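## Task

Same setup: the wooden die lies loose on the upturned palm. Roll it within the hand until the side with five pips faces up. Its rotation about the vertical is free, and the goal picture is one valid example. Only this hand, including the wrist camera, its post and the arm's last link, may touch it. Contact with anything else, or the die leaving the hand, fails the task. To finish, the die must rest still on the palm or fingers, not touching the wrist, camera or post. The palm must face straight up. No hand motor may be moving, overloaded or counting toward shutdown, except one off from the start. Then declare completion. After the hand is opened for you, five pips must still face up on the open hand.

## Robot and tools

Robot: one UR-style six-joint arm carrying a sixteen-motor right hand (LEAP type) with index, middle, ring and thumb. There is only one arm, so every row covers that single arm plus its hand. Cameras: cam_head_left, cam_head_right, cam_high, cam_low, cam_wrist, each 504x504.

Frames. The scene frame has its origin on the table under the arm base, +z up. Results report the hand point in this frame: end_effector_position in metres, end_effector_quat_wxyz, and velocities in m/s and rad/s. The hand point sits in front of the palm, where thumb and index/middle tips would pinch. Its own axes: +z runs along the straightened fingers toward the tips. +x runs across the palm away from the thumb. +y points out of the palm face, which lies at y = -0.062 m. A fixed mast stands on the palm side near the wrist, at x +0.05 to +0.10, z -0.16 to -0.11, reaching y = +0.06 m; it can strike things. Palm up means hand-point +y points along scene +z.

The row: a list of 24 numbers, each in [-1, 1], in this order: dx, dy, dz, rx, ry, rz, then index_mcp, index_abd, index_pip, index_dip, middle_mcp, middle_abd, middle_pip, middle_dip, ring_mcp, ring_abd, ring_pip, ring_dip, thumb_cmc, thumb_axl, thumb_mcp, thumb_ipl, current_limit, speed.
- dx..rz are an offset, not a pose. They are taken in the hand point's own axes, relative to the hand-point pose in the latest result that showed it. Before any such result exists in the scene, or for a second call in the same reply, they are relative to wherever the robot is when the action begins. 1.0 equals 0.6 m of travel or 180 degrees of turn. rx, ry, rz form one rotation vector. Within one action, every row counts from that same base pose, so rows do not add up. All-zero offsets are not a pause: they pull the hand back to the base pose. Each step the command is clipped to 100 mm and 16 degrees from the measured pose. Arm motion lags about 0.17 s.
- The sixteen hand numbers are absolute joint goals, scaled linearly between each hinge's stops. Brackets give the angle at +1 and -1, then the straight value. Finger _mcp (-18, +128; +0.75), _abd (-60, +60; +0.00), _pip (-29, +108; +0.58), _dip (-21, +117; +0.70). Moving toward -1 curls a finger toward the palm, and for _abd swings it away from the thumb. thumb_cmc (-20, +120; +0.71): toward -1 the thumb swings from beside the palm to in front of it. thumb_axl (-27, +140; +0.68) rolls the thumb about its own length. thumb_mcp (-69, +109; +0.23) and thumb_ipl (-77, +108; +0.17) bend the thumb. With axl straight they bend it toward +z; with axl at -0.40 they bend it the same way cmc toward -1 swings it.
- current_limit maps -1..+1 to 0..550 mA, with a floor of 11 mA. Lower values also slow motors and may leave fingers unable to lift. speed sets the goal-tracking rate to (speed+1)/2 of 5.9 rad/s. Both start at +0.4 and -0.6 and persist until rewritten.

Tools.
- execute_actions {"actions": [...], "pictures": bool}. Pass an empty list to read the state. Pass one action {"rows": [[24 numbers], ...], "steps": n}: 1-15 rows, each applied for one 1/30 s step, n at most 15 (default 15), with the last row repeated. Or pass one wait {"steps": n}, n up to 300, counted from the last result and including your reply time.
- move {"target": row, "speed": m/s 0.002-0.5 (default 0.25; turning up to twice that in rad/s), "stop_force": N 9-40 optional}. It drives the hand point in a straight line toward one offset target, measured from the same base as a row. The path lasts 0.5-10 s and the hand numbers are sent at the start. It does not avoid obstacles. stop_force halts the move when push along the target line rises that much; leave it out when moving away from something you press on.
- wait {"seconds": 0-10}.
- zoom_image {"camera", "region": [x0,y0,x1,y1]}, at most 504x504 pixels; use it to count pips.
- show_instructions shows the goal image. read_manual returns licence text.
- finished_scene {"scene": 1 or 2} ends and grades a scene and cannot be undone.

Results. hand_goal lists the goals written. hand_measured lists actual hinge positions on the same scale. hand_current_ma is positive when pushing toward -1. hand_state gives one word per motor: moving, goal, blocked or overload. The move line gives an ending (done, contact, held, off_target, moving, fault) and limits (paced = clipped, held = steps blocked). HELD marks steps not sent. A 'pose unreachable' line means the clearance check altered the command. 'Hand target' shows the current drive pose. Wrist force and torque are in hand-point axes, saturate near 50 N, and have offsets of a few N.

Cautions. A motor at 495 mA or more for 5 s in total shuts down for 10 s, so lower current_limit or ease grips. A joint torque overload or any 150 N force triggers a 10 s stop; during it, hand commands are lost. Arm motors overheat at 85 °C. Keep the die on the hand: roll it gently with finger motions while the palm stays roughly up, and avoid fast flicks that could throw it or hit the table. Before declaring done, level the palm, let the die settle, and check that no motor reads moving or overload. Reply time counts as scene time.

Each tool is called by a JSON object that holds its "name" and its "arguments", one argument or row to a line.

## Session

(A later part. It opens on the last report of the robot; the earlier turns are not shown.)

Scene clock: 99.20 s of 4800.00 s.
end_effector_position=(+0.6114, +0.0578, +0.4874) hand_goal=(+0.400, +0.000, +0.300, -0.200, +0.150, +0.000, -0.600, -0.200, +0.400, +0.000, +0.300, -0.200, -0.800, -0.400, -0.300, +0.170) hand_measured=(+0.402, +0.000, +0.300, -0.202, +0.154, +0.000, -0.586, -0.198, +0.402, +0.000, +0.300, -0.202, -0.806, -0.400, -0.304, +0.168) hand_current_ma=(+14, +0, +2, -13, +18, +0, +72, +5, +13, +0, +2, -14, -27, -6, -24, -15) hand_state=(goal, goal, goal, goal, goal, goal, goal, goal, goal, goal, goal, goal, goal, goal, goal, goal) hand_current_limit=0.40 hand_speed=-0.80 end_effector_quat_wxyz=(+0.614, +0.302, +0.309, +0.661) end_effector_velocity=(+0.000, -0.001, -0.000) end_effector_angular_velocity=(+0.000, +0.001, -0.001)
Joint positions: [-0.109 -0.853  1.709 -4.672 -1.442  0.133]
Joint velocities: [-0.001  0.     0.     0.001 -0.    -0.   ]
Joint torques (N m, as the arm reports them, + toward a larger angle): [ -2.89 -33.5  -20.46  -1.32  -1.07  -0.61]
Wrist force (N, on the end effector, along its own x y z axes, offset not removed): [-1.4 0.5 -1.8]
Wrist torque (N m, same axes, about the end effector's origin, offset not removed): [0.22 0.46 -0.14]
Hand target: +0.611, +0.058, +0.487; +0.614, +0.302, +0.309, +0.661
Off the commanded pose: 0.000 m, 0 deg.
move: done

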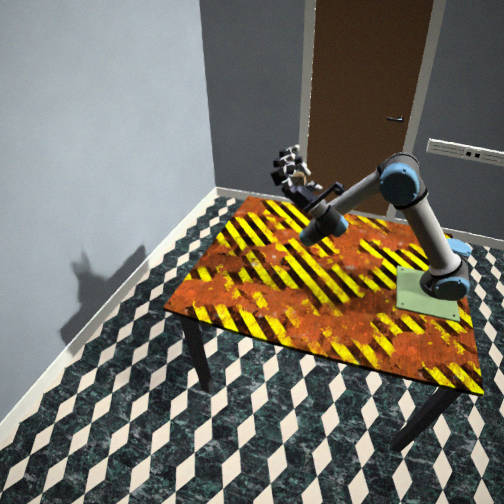

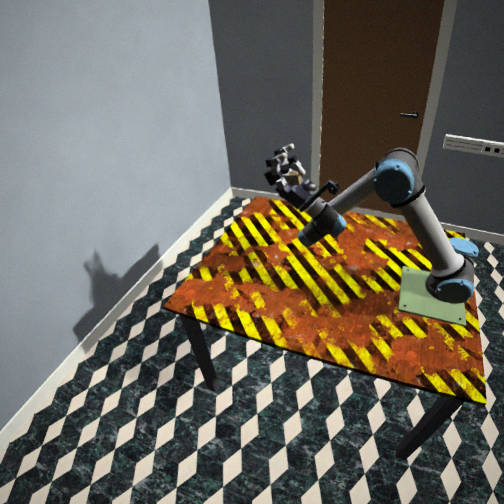

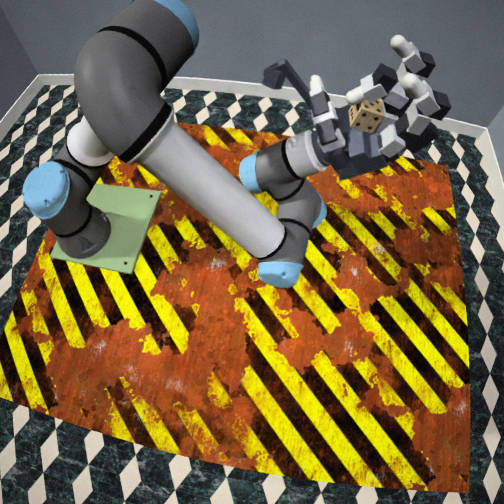

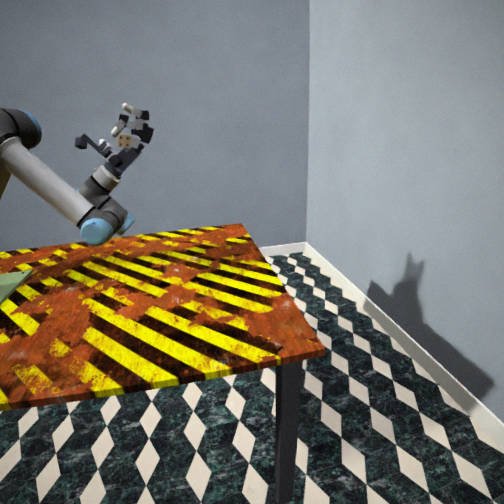

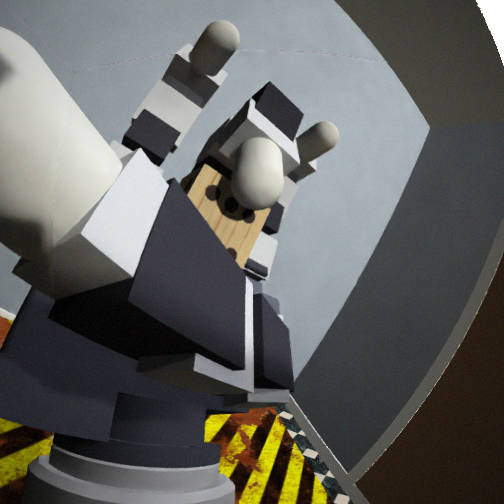

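{"name": "execute_actions", "arguments": {
  "actions": [
    {"rows":[[0,0,0,0,0,0,0.4,0,0.3,-0.2,0.32,0,-0.45,-0.3,0.4,0,0.3,-0.2,-0.8,-0.4,-0.3,0.17,0.4,-0.5]],"steps":15}
  ]
}}

{"name": "zoom_image", "arguments": {
  "camera": "cam_low",
  "region": [50,80,180,190]
}}

Scene clock: 100.87 s of 4800.00 s.
end_effector_position=(+0.6114, +0.0578, +0.4874) hand_goal=(+0.400, +0.000, +0.300, -0.200, +0.320, +0.000, -0.450, -0.300, +0.400, +0.000, +0.300, -0.200, -0.800, -0.400, -0.300, +0.170) hand_measured=(+0.402, +0.000, +0.300, -0.202, +0.320, +0.000, -0.458, -0.298, +0.402, +0.000, +0.300, -0.202, -0.806, -0.400, -0.304, +0.168) hand_current_ma=(+14, +0, +2, -13, -5, +0, -40, +13, +13, +0, +2, -14, -27, -6, -24, -15) hand_state=(goal, goal, goal, goal, goal, goal, goal, goal, goal, goal, goal, goal, goal, goal, goal, goal) hand_current_limit=0.40 hand_speed=-0.50 end_effector_quat_wxyz=(+0.614, +0.302, +0.309, +0.661) end_effector_velocity=(+0.000, -0.001, -0.000) end_effector_angular_velocity=(+0.000, +0.001, -0.001)
Joint positions: [-0.109 -0.853  1.709 -4.672 -1.442  0.133]
Joint velocities: [-0.001 -0.    -0.     0.001  0.     0.   ]
Joint torques (N m, as the arm reports them, + toward a larger angle): [ -1.47 -33.61 -20.83  -1.2   -0.86   0.02]
Wrist force (N, on the end effector, along its own x y z axes, offset not removed): [-0.6 0.1 -2.5]
Wrist torque (N m, same axes, about the end effector's origin, offset not removed): [0.15 0.13 -0.09]
Hand target: +0.611, +0.058, +0.487; +0.614, +0.302, +0.309, +0.661
Off the commanded pose: 0.000 m, 0 deg.
Steps of this call (steps 1 to 35: nothing new was sent; steps 36 to 50: all 15 steps of this action). Readings (end_effector_position | what the end effector reports):
36: (+0.6114, +0.0578, +0.4874) | hand_goal=(+0.400, +0.000, +0.300, -0.200, +0.320, +0.000, -0.450, -0.300, +0.400, +0.000, +0.300, -0.200, -0.800, -0.400, -0.300, +0.170) hand_measured=(+0.402, +0.000, +0.300, -0.202, +0.154, +0.000, -0.586, -0.198, +0.402, +0.000, +0.300, -0.202, -0.806, -0.400, -0.304, +0.168) hand_current_ma=(+14, +0, +2, -13, +18, +0, +72, +5, +13, +0, +2, -14, -27, -6, -24, -15) hand_state=(goal, goal, goal, goal, moving, goal, moving, moving, goal, goal, goal, goal, goal, goal, goal, goal) hand_current_limit=0.40 hand_speed=-0.50
37: (+0.6114, +0.0578, +0.4874) | hand_goal=(+0.400, +0.000, +0.300, -0.200, +0.320, +0.000, -0.450, -0.300, +0.400, +0.000, +0.300, -0.200, -0.800, -0.400, -0.300, +0.170) hand_measured=(+0.402, +0.000, +0.300, -0.202, +0.154, +0.000, -0.586, -0.200, +0.402, +0.000, +0.300, -0.202, -0.806, -0.400, -0.304, +0.168) hand_current_ma=(+15, +0, +2, -13, -124, +0, -84, +160, +13, +0, +2, -14, -27, -6, -24, -15) hand_state=(goal, goal, goal, goal, moving, goal, moving, moving, goal, goal, goal, goal, goal, goal, goal, goal) hand_current_limit=0.40 hand_speed=-0.50
39: (+0.6114, +0.0578, +0.4874) | hand_goal=(+0.400, +0.000, +0.300, -0.200, +0.320, +0.000, -0.450, -0.300, +0.400, +0.000, +0.300, -0.200, -0.800, -0.400, -0.300, +0.170) hand_measured=(+0.402, +0.000, +0.300, -0.202, +0.202, +0.000, -0.542, -0.252, +0.402, +0.000, +0.300, -0.202, -0.806, -0.400, -0.304, +0.168) hand_current_ma=(+14, +0, +2, -13, -47, +0, -77, +34, +13, +0, +2, -14, -27, -6, -24, -15) hand_state=(goal, goal, goal, goal, moving, goal, moving, moving, goal, goal, goal, goal, goal, goal, goal, goal) hand_current_limit=0.40 hand_speed=-0.50
43: (+0.6114, +0.0578, +0.4874) | hand_goal=(+0.400, +0.000, +0.300, -0.200, +0.320, +0.000, -0.450, -0.300, +0.400, +0.000, +0.300, -0.200, -0.800, -0.400, -0.300, +0.170) hand_measured=(+0.402, +0.000, +0.300, -0.202, +0.312, +0.000, -0.460, -0.296, +0.402, +0.000, +0.300, -0.202, -0.806, -0.400, -0.304, +0.168) hand_current_ma=(+14, +0, +2, -13, +24, +0, -30, +11, +13, +0, +2, -14, -27, -6, -24, -15) hand_state=(goal, goal, goal, goal, moving, goal, moving, moving, goal, goal, goal, goal, goal, goal, goal, goal) hand_current_limit=0.40 hand_speed=-0.50
50: the state above

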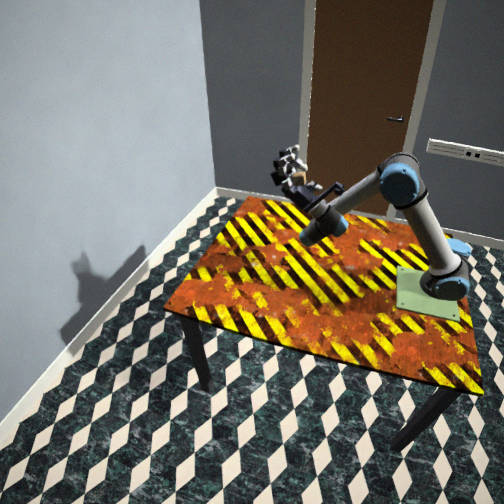

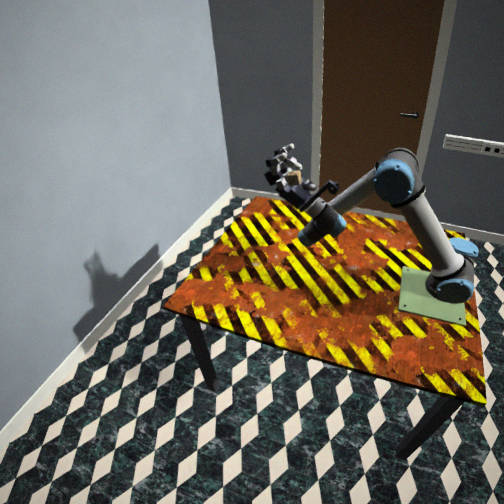

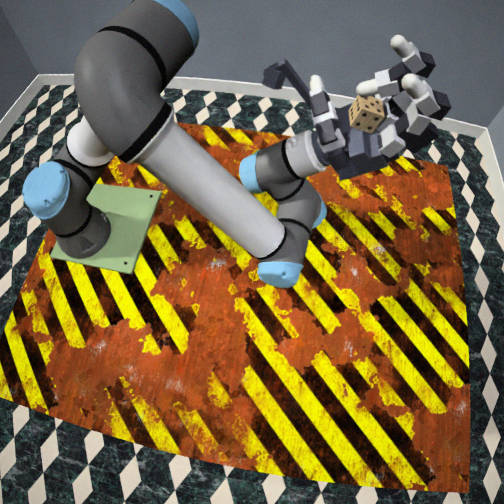

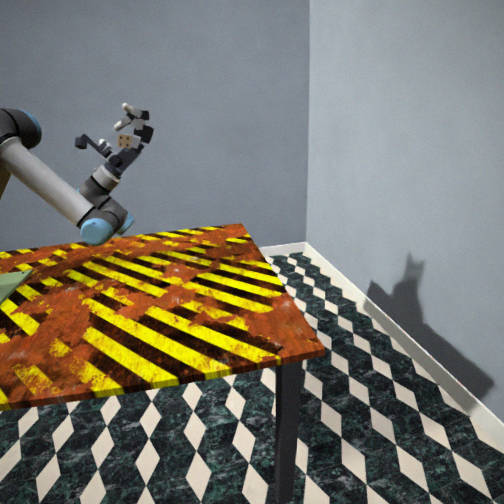

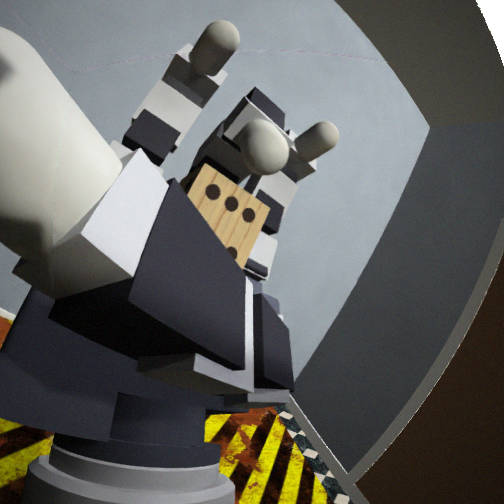

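Region (50, 80, 180, 190) of cam_low's 504x504 image, scaled by 3.877, with more detail than that image has; it fills the top 426 rows of this view, and the rest is white.

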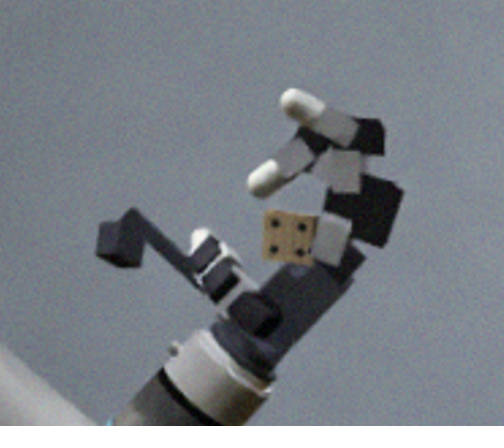

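The tip is above the near corner; curling it down.

{"name": "move", "arguments": {
  "target": [0,0,0,0,0,0,0.4,0,0.3,-0.2,0.32,0,-0.85,-0.3,0.4,0,0.3,-0.2,-0.8,-0.4,-0.3,0.17,0.4,-0.85]
}}

{"name": "zoom_image", "arguments": {
  "camera": "cam_low",
  "region": [50,80,180,190]
}}

Scene clock: 102.27 s of 4800.00 s.
end_effector_position=(+0.6114, +0.0578, +0.4874) hand_goal=(+0.400, +0.000, +0.300, -0.200, +0.320, +0.000, -0.850, -0.300, +0.400, +0.000, +0.300, -0.200, -0.800, -0.400, -0.300, +0.170) hand_measured=(+0.402, +0.000, +0.300, -0.202, +0.334, +0.000, -0.608, -0.276, +0.402, +0.000, +0.300, -0.202, -0.806, -0.400, -0.304, +0.168) hand_current_ma=(+14, +0, +2, -13, +74, +0, +385, +127, +13, +0, +2, -14, -27, -6, -24, -15) hand_state=(goal, goal, goal, goal, goal, goal, blocked, blocked, goal, goal, goal, goal, goal, goal, goal, goal) hand_current_limit=0.40 hand_speed=-0.85 end_effector_quat_wxyz=(+0.614, +0.302, +0.309, +0.661) end_effector_velocity=(-0.000, +0.000, +0.000) end_effector_angular_velocity=(-0.000, -0.000, +0.000)
Joint positions: [-0.109 -0.853  1.709 -4.672 -1.442  0.133]
Joint velocities: [ 0. -0.  0. -0. -0. -0.]
Joint torques (N m, as the arm reports them, + toward a larger angle): [ -1.54 -33.52 -20.7   -1.06  -0.15   0.03]
Wrist force (N, on the end effector, along its own x y z axes, offset not removed): [-1.7 -2.0 -4.0]
Wrist torque (N m, same axes, about the end effector's origin, offset not removed): [0.00 0.41 -0.30]
Hand target: +0.611, +0.058, +0.487; +0.614, +0.302, +0.309, +0.661
Off the commanded pose: 0.000 m, 0 deg.
move: done

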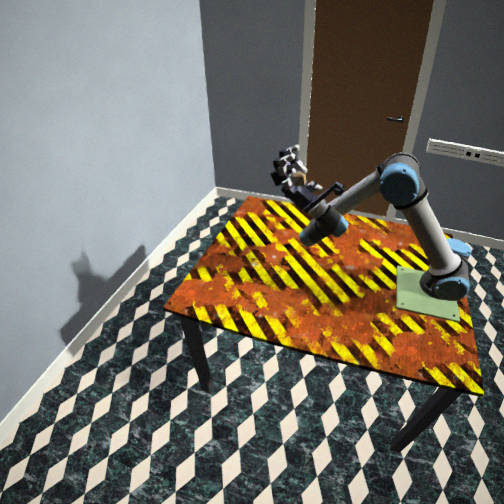

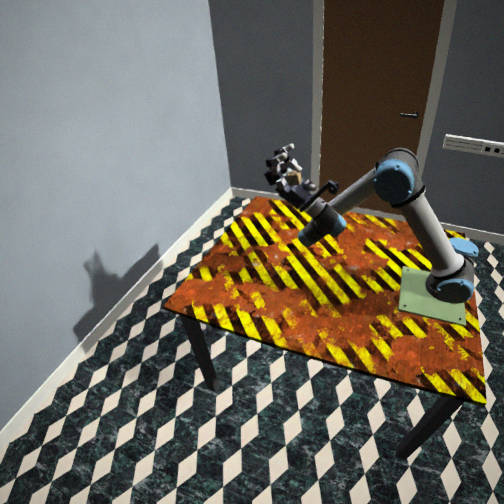

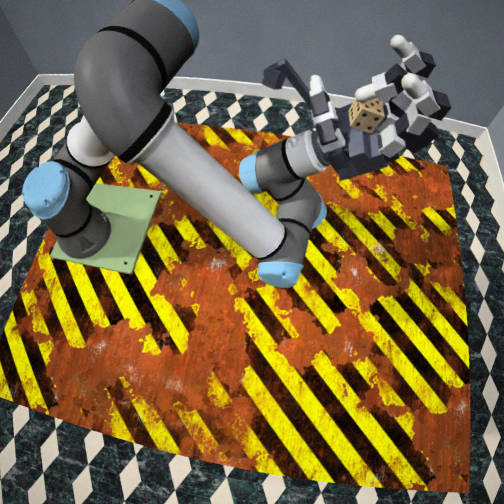

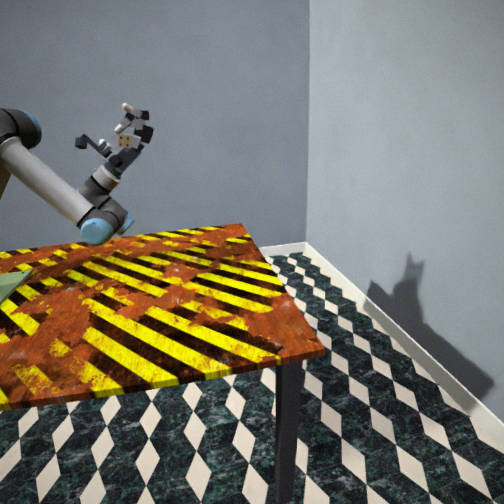

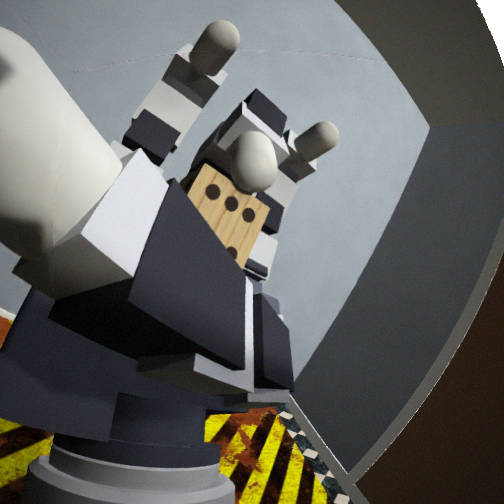

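Region (50, 80, 180, 190) of cam_low's 504x504 image, scaled by 3.877, with more detail than that image has; it fills the top 426 rows of this view, and the rest is white.

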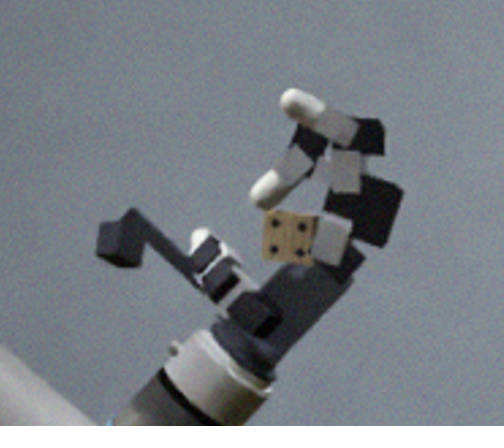

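{"name": "move", "arguments": {
  "target": [0,0,0,0,0,0,0.65,0,0.3,-0.2,0.0,0,-0.6,-0.3,0.65,0,0.3,-0.2,-0.8,-0.4,-0.3,0.17,0.4,-0.85]
}}

{"name": "zoom_image", "arguments": {
  "camera": "cam_low",
  "region": [50,80,180,190]
}}

Scene clock: 104.37 s of 4800.00 s.
end_effector_position=(+0.6114, +0.0578, +0.4874) hand_goal=(+0.650, +0.000, +0.300, -0.200, +0.000, +0.000, -0.600, -0.300, +0.650, +0.000, +0.300, -0.200, -0.800, -0.400, -0.300, +0.170) hand_measured=(+0.656, +0.000, +0.300, -0.202, +0.160, +0.000, -0.544, -0.260, +0.656, +0.000, +0.300, -0.202, -0.806, -0.400, -0.304, +0.168) hand_current_ma=(+33, +0, +2, -13, +379, +0, +288, +199, +29, +0, +2, -14, -27, -6, -24, -15) hand_state=(goal, goal, goal, goal, moving, goal, blocked, blocked, goal, goal, goal, goal, goal, goal, goal, goal) hand_current_limit=0.40 hand_speed=-0.85 end_effector_quat_wxyz=(+0.614, +0.302, +0.309, +0.661) end_effector_velocity=(-0.000, -0.000, +0.000) end_effector_angular_velocity=(+0.000, -0.000, +0.000)
Joint positions: [-0.109 -0.853  1.709 -4.672 -1.442  0.133]
Joint velocities: [-0. -0. -0. -0. -0.  0.]
Joint torques (N m, as the arm reports them, + toward a larger angle): [ -1.6  -33.96 -20.19  -1.22  -0.13   0.  ]
Wrist force (N, on the end effector, along its own x y z axes, offset not removed): [-1.6 1.5 -3.4]
Wrist torque (N m, same axes, about the end effector's origin, offset not removed): [0.41 0.42 -0.16]
Hand target: +0.611, +0.058, +0.487; +0.614, +0.302, +0.309, +0.661
Off the commanded pose: 0.000 m, 0 deg.
move: done

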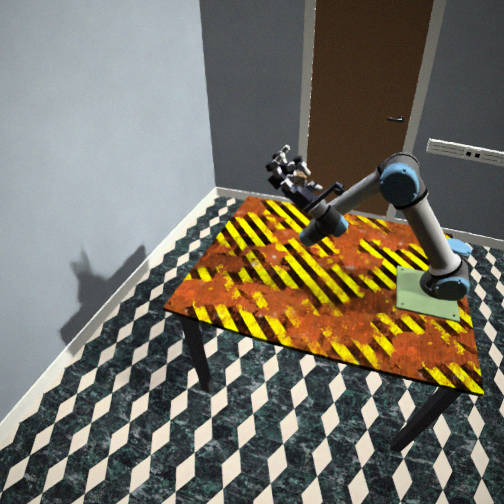

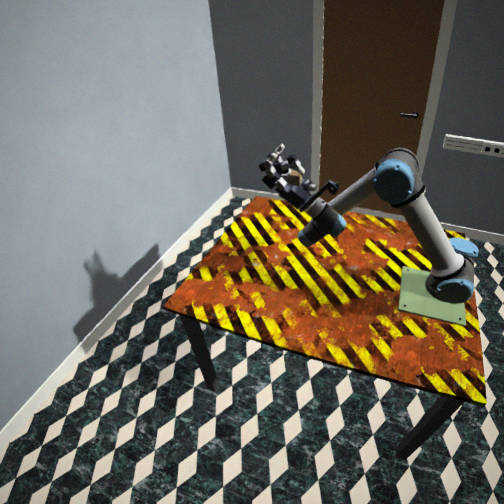

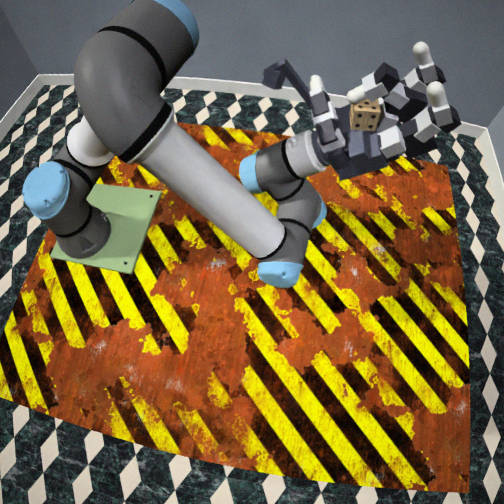

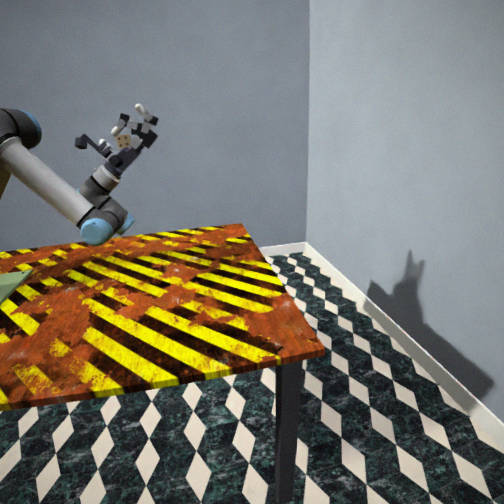

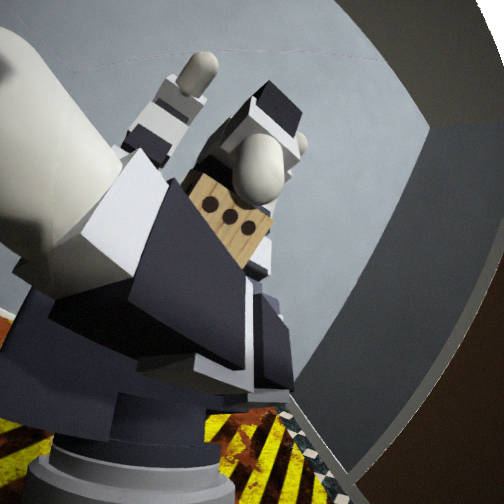

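Region (50, 80, 180, 190) of cam_low's 504x504 image, scaled by 3.877, with more detail than that image has; it fills the top 426 rows of this view, and the rest is white.

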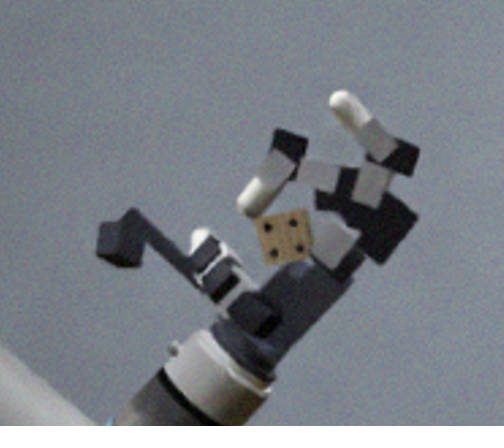

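It has begun rotating the right way. Continuing the push.

{"name": "move", "arguments": {
  "target": [0,0,0,0,0,0,0.65,0,0.3,-0.2,-0.15,0,-0.7,-0.3,0.65,0,0.3,-0.2,-0.8,-0.4,-0.3,0.17,0.5,-0.85]
}}

{"name": "zoom_image", "arguments": {
  "camera": "cam_low",
  "region": [50,80,180,190]
}}

Scene clock: 105.60 s of 4800.00 s.
end_effector_position=(+0.6114, +0.0578, +0.4874) hand_goal=(+0.650, +0.000, +0.300, -0.200, -0.150, +0.000, -0.700, -0.300, +0.650, +0.000, +0.300, -0.200, -0.800, -0.400, -0.300, +0.170) hand_measured=(+0.656, +0.000, +0.300, -0.202, +0.148, +0.000, -0.542, -0.256, +0.656, +0.000, +0.300, -0.202, -0.806, -0.400, -0.304, +0.168) hand_current_ma=(+33, +0, +2, -13, +412, +0, +413, +222, +29, +0, +2, -14, -27, -6, -24, -15) hand_state=(goal, goal, goal, goal, blocked, goal, blocked, blocked, goal, goal, goal, goal, goal, goal, goal, goal) hand_current_limit=0.50 hand_speed=-0.85 end_effector_quat_wxyz=(+0.614, +0.302, +0.309, +0.661) end_effector_velocity=(+0.000, +0.000, -0.000) end_effector_angular_velocity=(+0.000, +0.000, +0.000)
Joint positions: [-0.109 -0.853  1.709 -4.672 -1.442  0.133]
Joint velocities: [ 0.  0.  0.  0. -0.  0.]
Joint torques (N m, as the arm reports them, + toward a larger angle): [ -1.05 -34.03 -20.48  -1.19  -0.22   0.07]
Wrist force (N, on the end effector, along its own x y z axes, offset not removed): [-0.1 -1.0 -2.8]
Wrist torque (N m, same axes, about the end effector's origin, offset not removed): [0.05 0.29 -0.10]
Hand target: +0.611, +0.058, +0.487; +0.614, +0.302, +0.309, +0.661
Off the commanded pose: 0.000 m, 0 deg.
move: done

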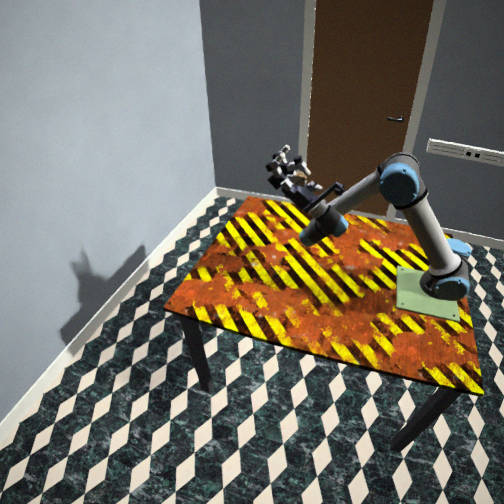

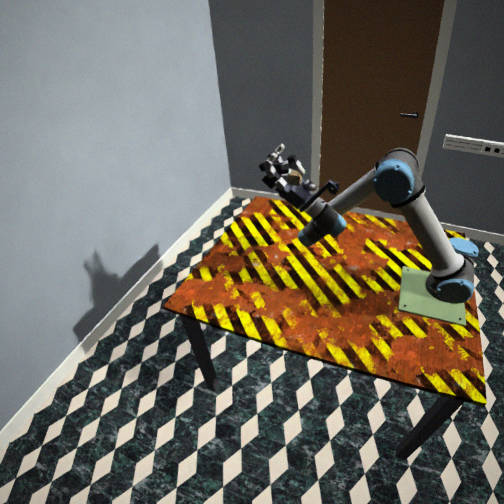

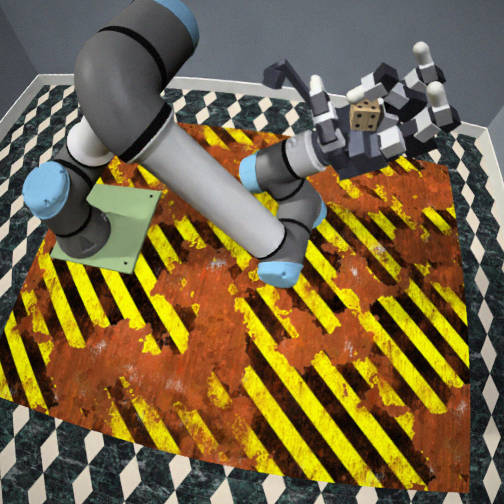

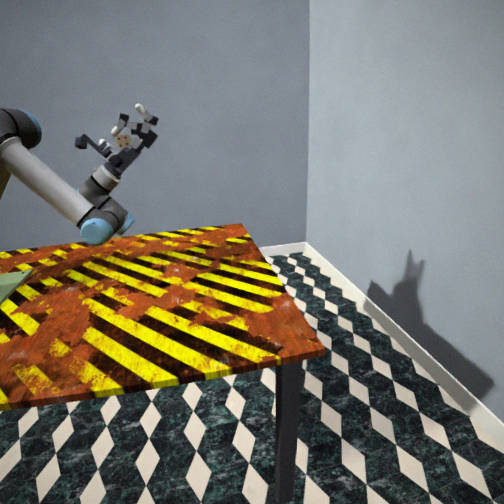

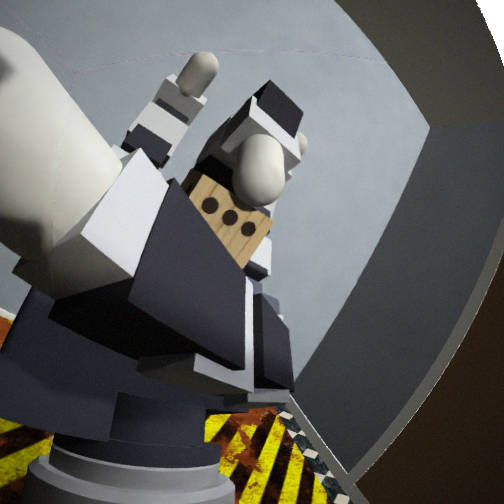

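Region (50, 80, 180, 190) of cam_low's 504x504 image, scaled by 3.877, with more detail than that image has; it fills the top 426 rows of this view, and the rest is white.

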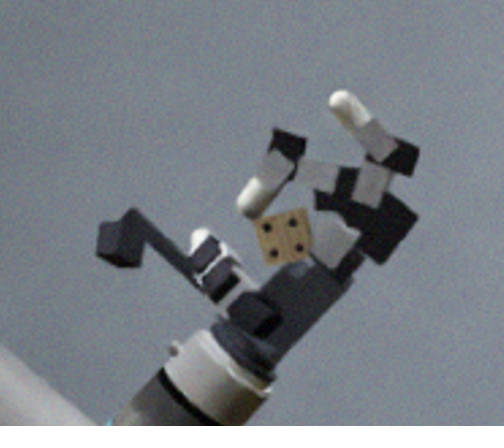

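{"name": "move", "arguments": {
  "target": [0,0,0,0,0,0,0.65,0,0.3,-0.2,0.5,0,-0.75,-0.1,0.65,0,0.3,-0.2,-0.8,-0.4,-0.3,0.17,0.4,-0.85]
}}

{"name": "zoom_image", "arguments": {
  "camera": "cam_low",
  "region": [50,80,180,190]
}}

Scene clock: 107.87 s of 4800.00 s.
end_effector_position=(+0.6114, +0.0578, +0.4874) hand_goal=(+0.650, +0.000, +0.300, -0.200, +0.500, +0.000, -0.750, -0.100, +0.650, +0.000, +0.300, -0.200, -0.800, -0.400, -0.300, +0.170) hand_measured=(+0.656, +0.000, +0.300, -0.202, +0.500, +0.000, -0.750, -0.098, +0.656, +0.000, +0.300, -0.202, -0.806, -0.400, -0.304, +0.168) hand_current_ma=(+33, +0, +2, -13, +4, +0, +0, +12, +29, +0, +2, -14, -27, -6, -24, -15) hand_state=(goal, goal, goal, goal, goal, goal, goal, goal, goal, goal, goal, goal, goal, goal, goal, goal) hand_current_limit=0.40 hand_speed=-0.85 end_effector_quat_wxyz=(+0.614, +0.302, +0.309, +0.661) end_effector_velocity=(+0.000, -0.000, -0.000) end_effector_angular_velocity=(+0.000, +0.001, +0.000)
Joint positions: [-0.109 -0.853  1.709 -4.672 -1.442  0.133]
Joint velocities: [-0.    -0.     0.     0.001 -0.     0.   ]
Joint torques (N m, as the arm reports them, + toward a larger angle): [ -1.51 -33.31 -20.52  -1.18  -0.15   0.01]
Wrist force (N, on the end effector, along its own x y z axes, offset not removed): [-2.2 -2.7 0.3]
Wrist torque (N m, same axes, about the end effector's origin, offset not removed): [-0.42 0.52 -0.24]
Hand target: +0.611, +0.058, +0.487; +0.614, +0.302, +0.309, +0.661
Off the commanded pose: 0.000 m, 0 deg.
move: done

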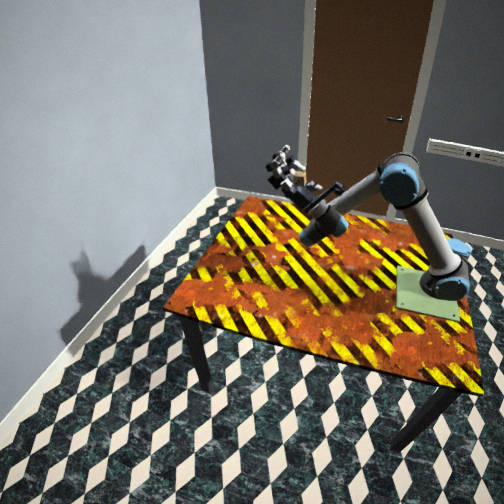

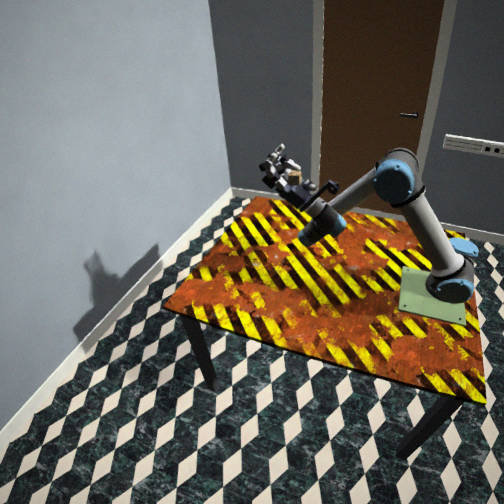

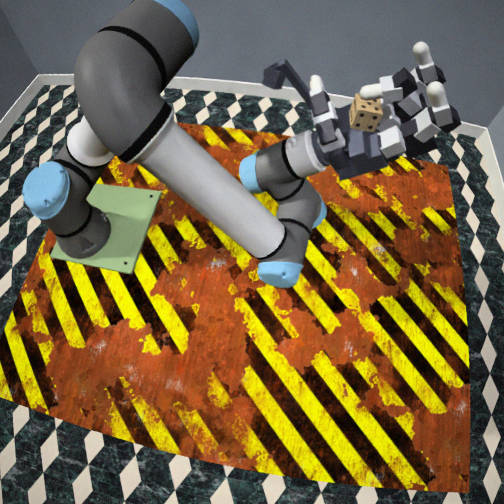

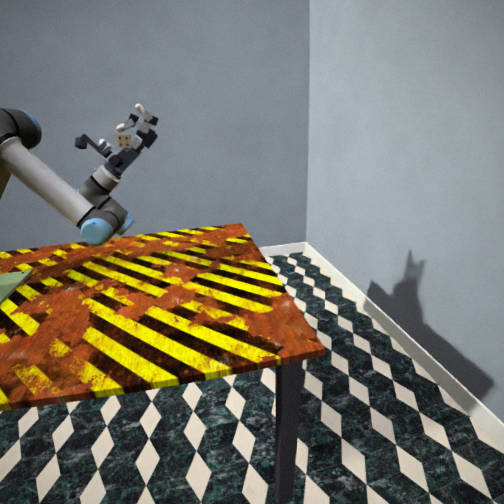

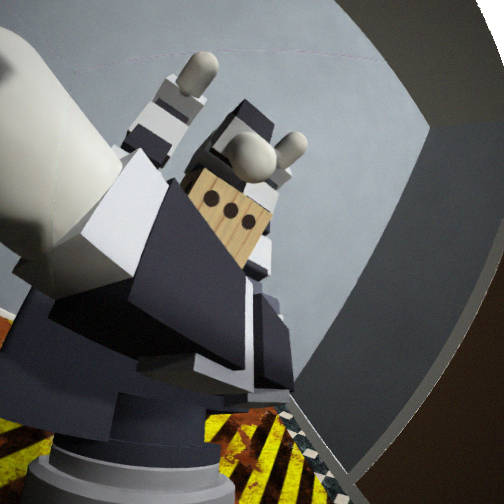

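Region (50, 80, 180, 190) of cam_low's 504x504 image, scaled by 3.877, with more detail than that image has; it fills the top 426 rows of this view, and the rest is white.

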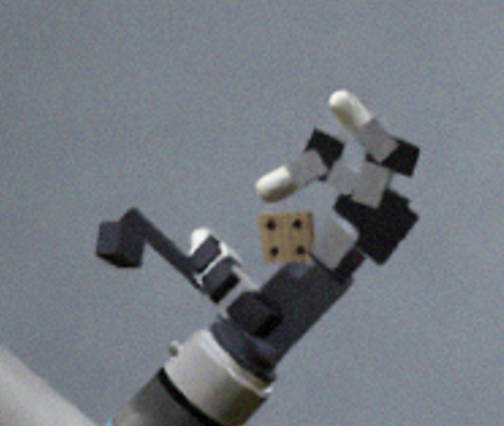

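{"name": "move", "arguments": {
  "target": [0,0.02,0.04,-0.1,0,0,0.4,0,0.3,-0.2,0.3,0,0.3,-0.2,0.4,0,0.3,-0.2,-0.8,-0.4,-0.3,0.17,0.4,-0.8],
  "speed": 0.06
}}

{"name": "zoom_image", "arguments": {
  "camera": "cam_low",
  "region": [50,60,180,170]
}}

Scene clock: 112.33 s of 4800.00 s.
end_effector_position=(+0.6225, +0.0580, +0.5115) hand_goal=(+0.400, +0.000, +0.300, -0.200, +0.300, +0.000, +0.300, -0.200, +0.400, +0.000, +0.300, -0.200, -0.800, -0.400, -0.300, +0.170) hand_measured=(+0.406, +0.000, +0.300, -0.202, +0.304, +0.000, +0.294, -0.198, +0.406, +0.000, +0.300, -0.202, -0.806, -0.402, -0.304, +0.168) hand_current_ma=(+34, +0, +2, -13, +16, +0, -26, +12, +30, +0, +2, -14, -27, -14, -24, -15) hand_state=(goal, goal, goal, goal, goal, goal, goal, goal, goal, goal, goal, goal, goal, goal, goal, goal) hand_current_limit=0.40 hand_speed=-0.80 end_effector_quat_wxyz=(+0.653, +0.203, +0.202, +0.701) end_effector_velocity=(+0.000, -0.000, +0.001) end_effector_angular_velocity=(+0.001, -0.013, -0.001)
Joint positions: [-0.082 -0.699  1.332 -4.758 -1.504  0.143]
Joint velocities: [ 0.     0.006 -0.017 -0.002 -0.002 -0.   ]
Joint torques (N m, as the arm reports them, + toward a larger angle): [  6.68 -40.2  -21.67  -0.4   -1.36   1.1 ]
Wrist force (N, on the end effector, along its own x y z axes, offset not removed): [0.7 0.5 -3.7]
Wrist torque (N m, same axes, about the end effector's origin, offset not removed): [0.15 -0.01 0.05]
Hand target: +0.623, +0.058, +0.512; +0.654, +0.203, +0.202, +0.701
Off the commanded pose: 0.000 m, 0 deg.
move: done

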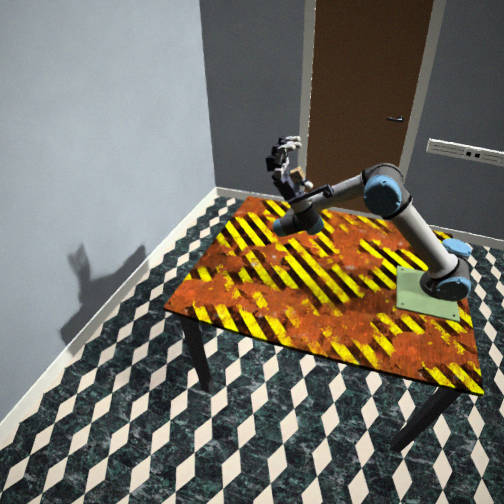

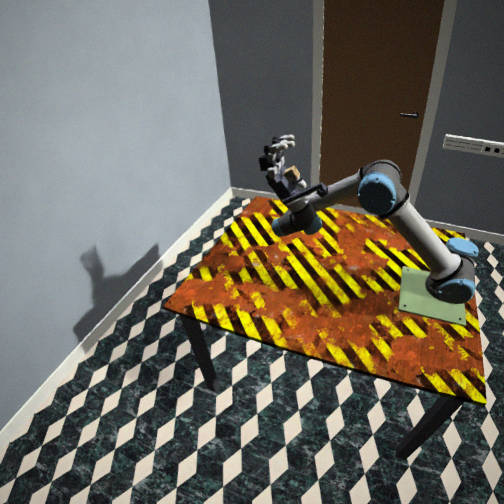

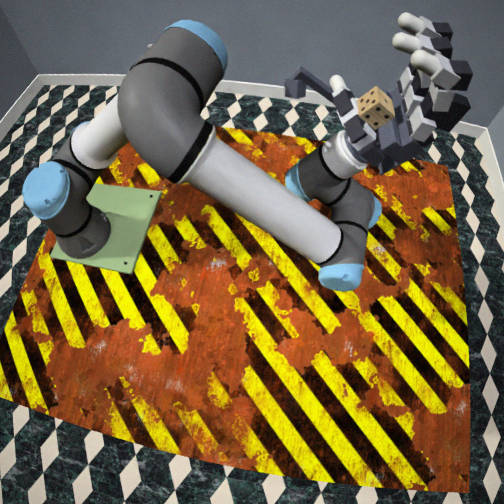

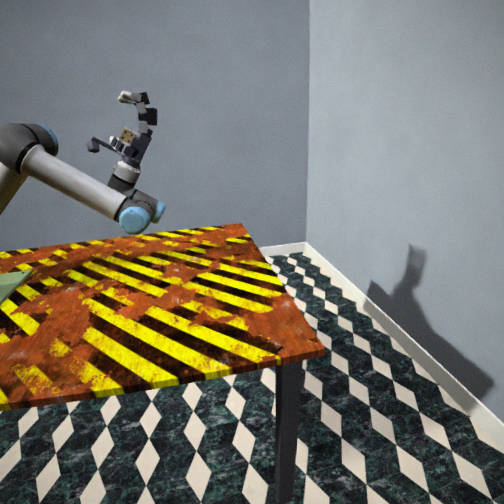

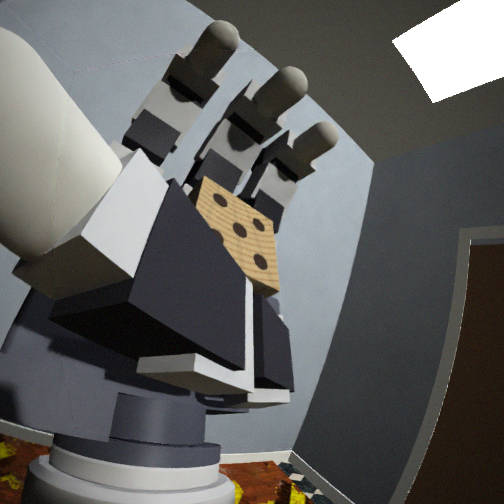

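Region (50, 60, 180, 170) of cam_low's 504x504 image, scaled by 3.877, with more detail than that image has; it fills the top 426 rows of this view, and the rest is white.

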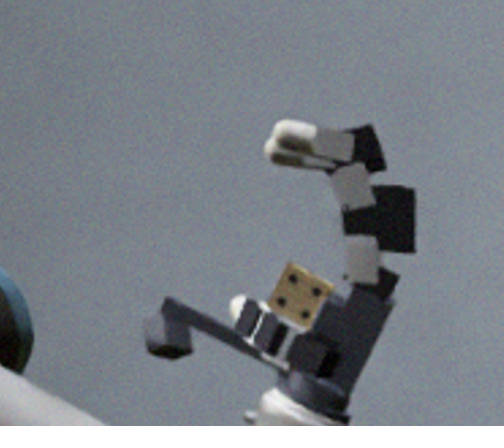

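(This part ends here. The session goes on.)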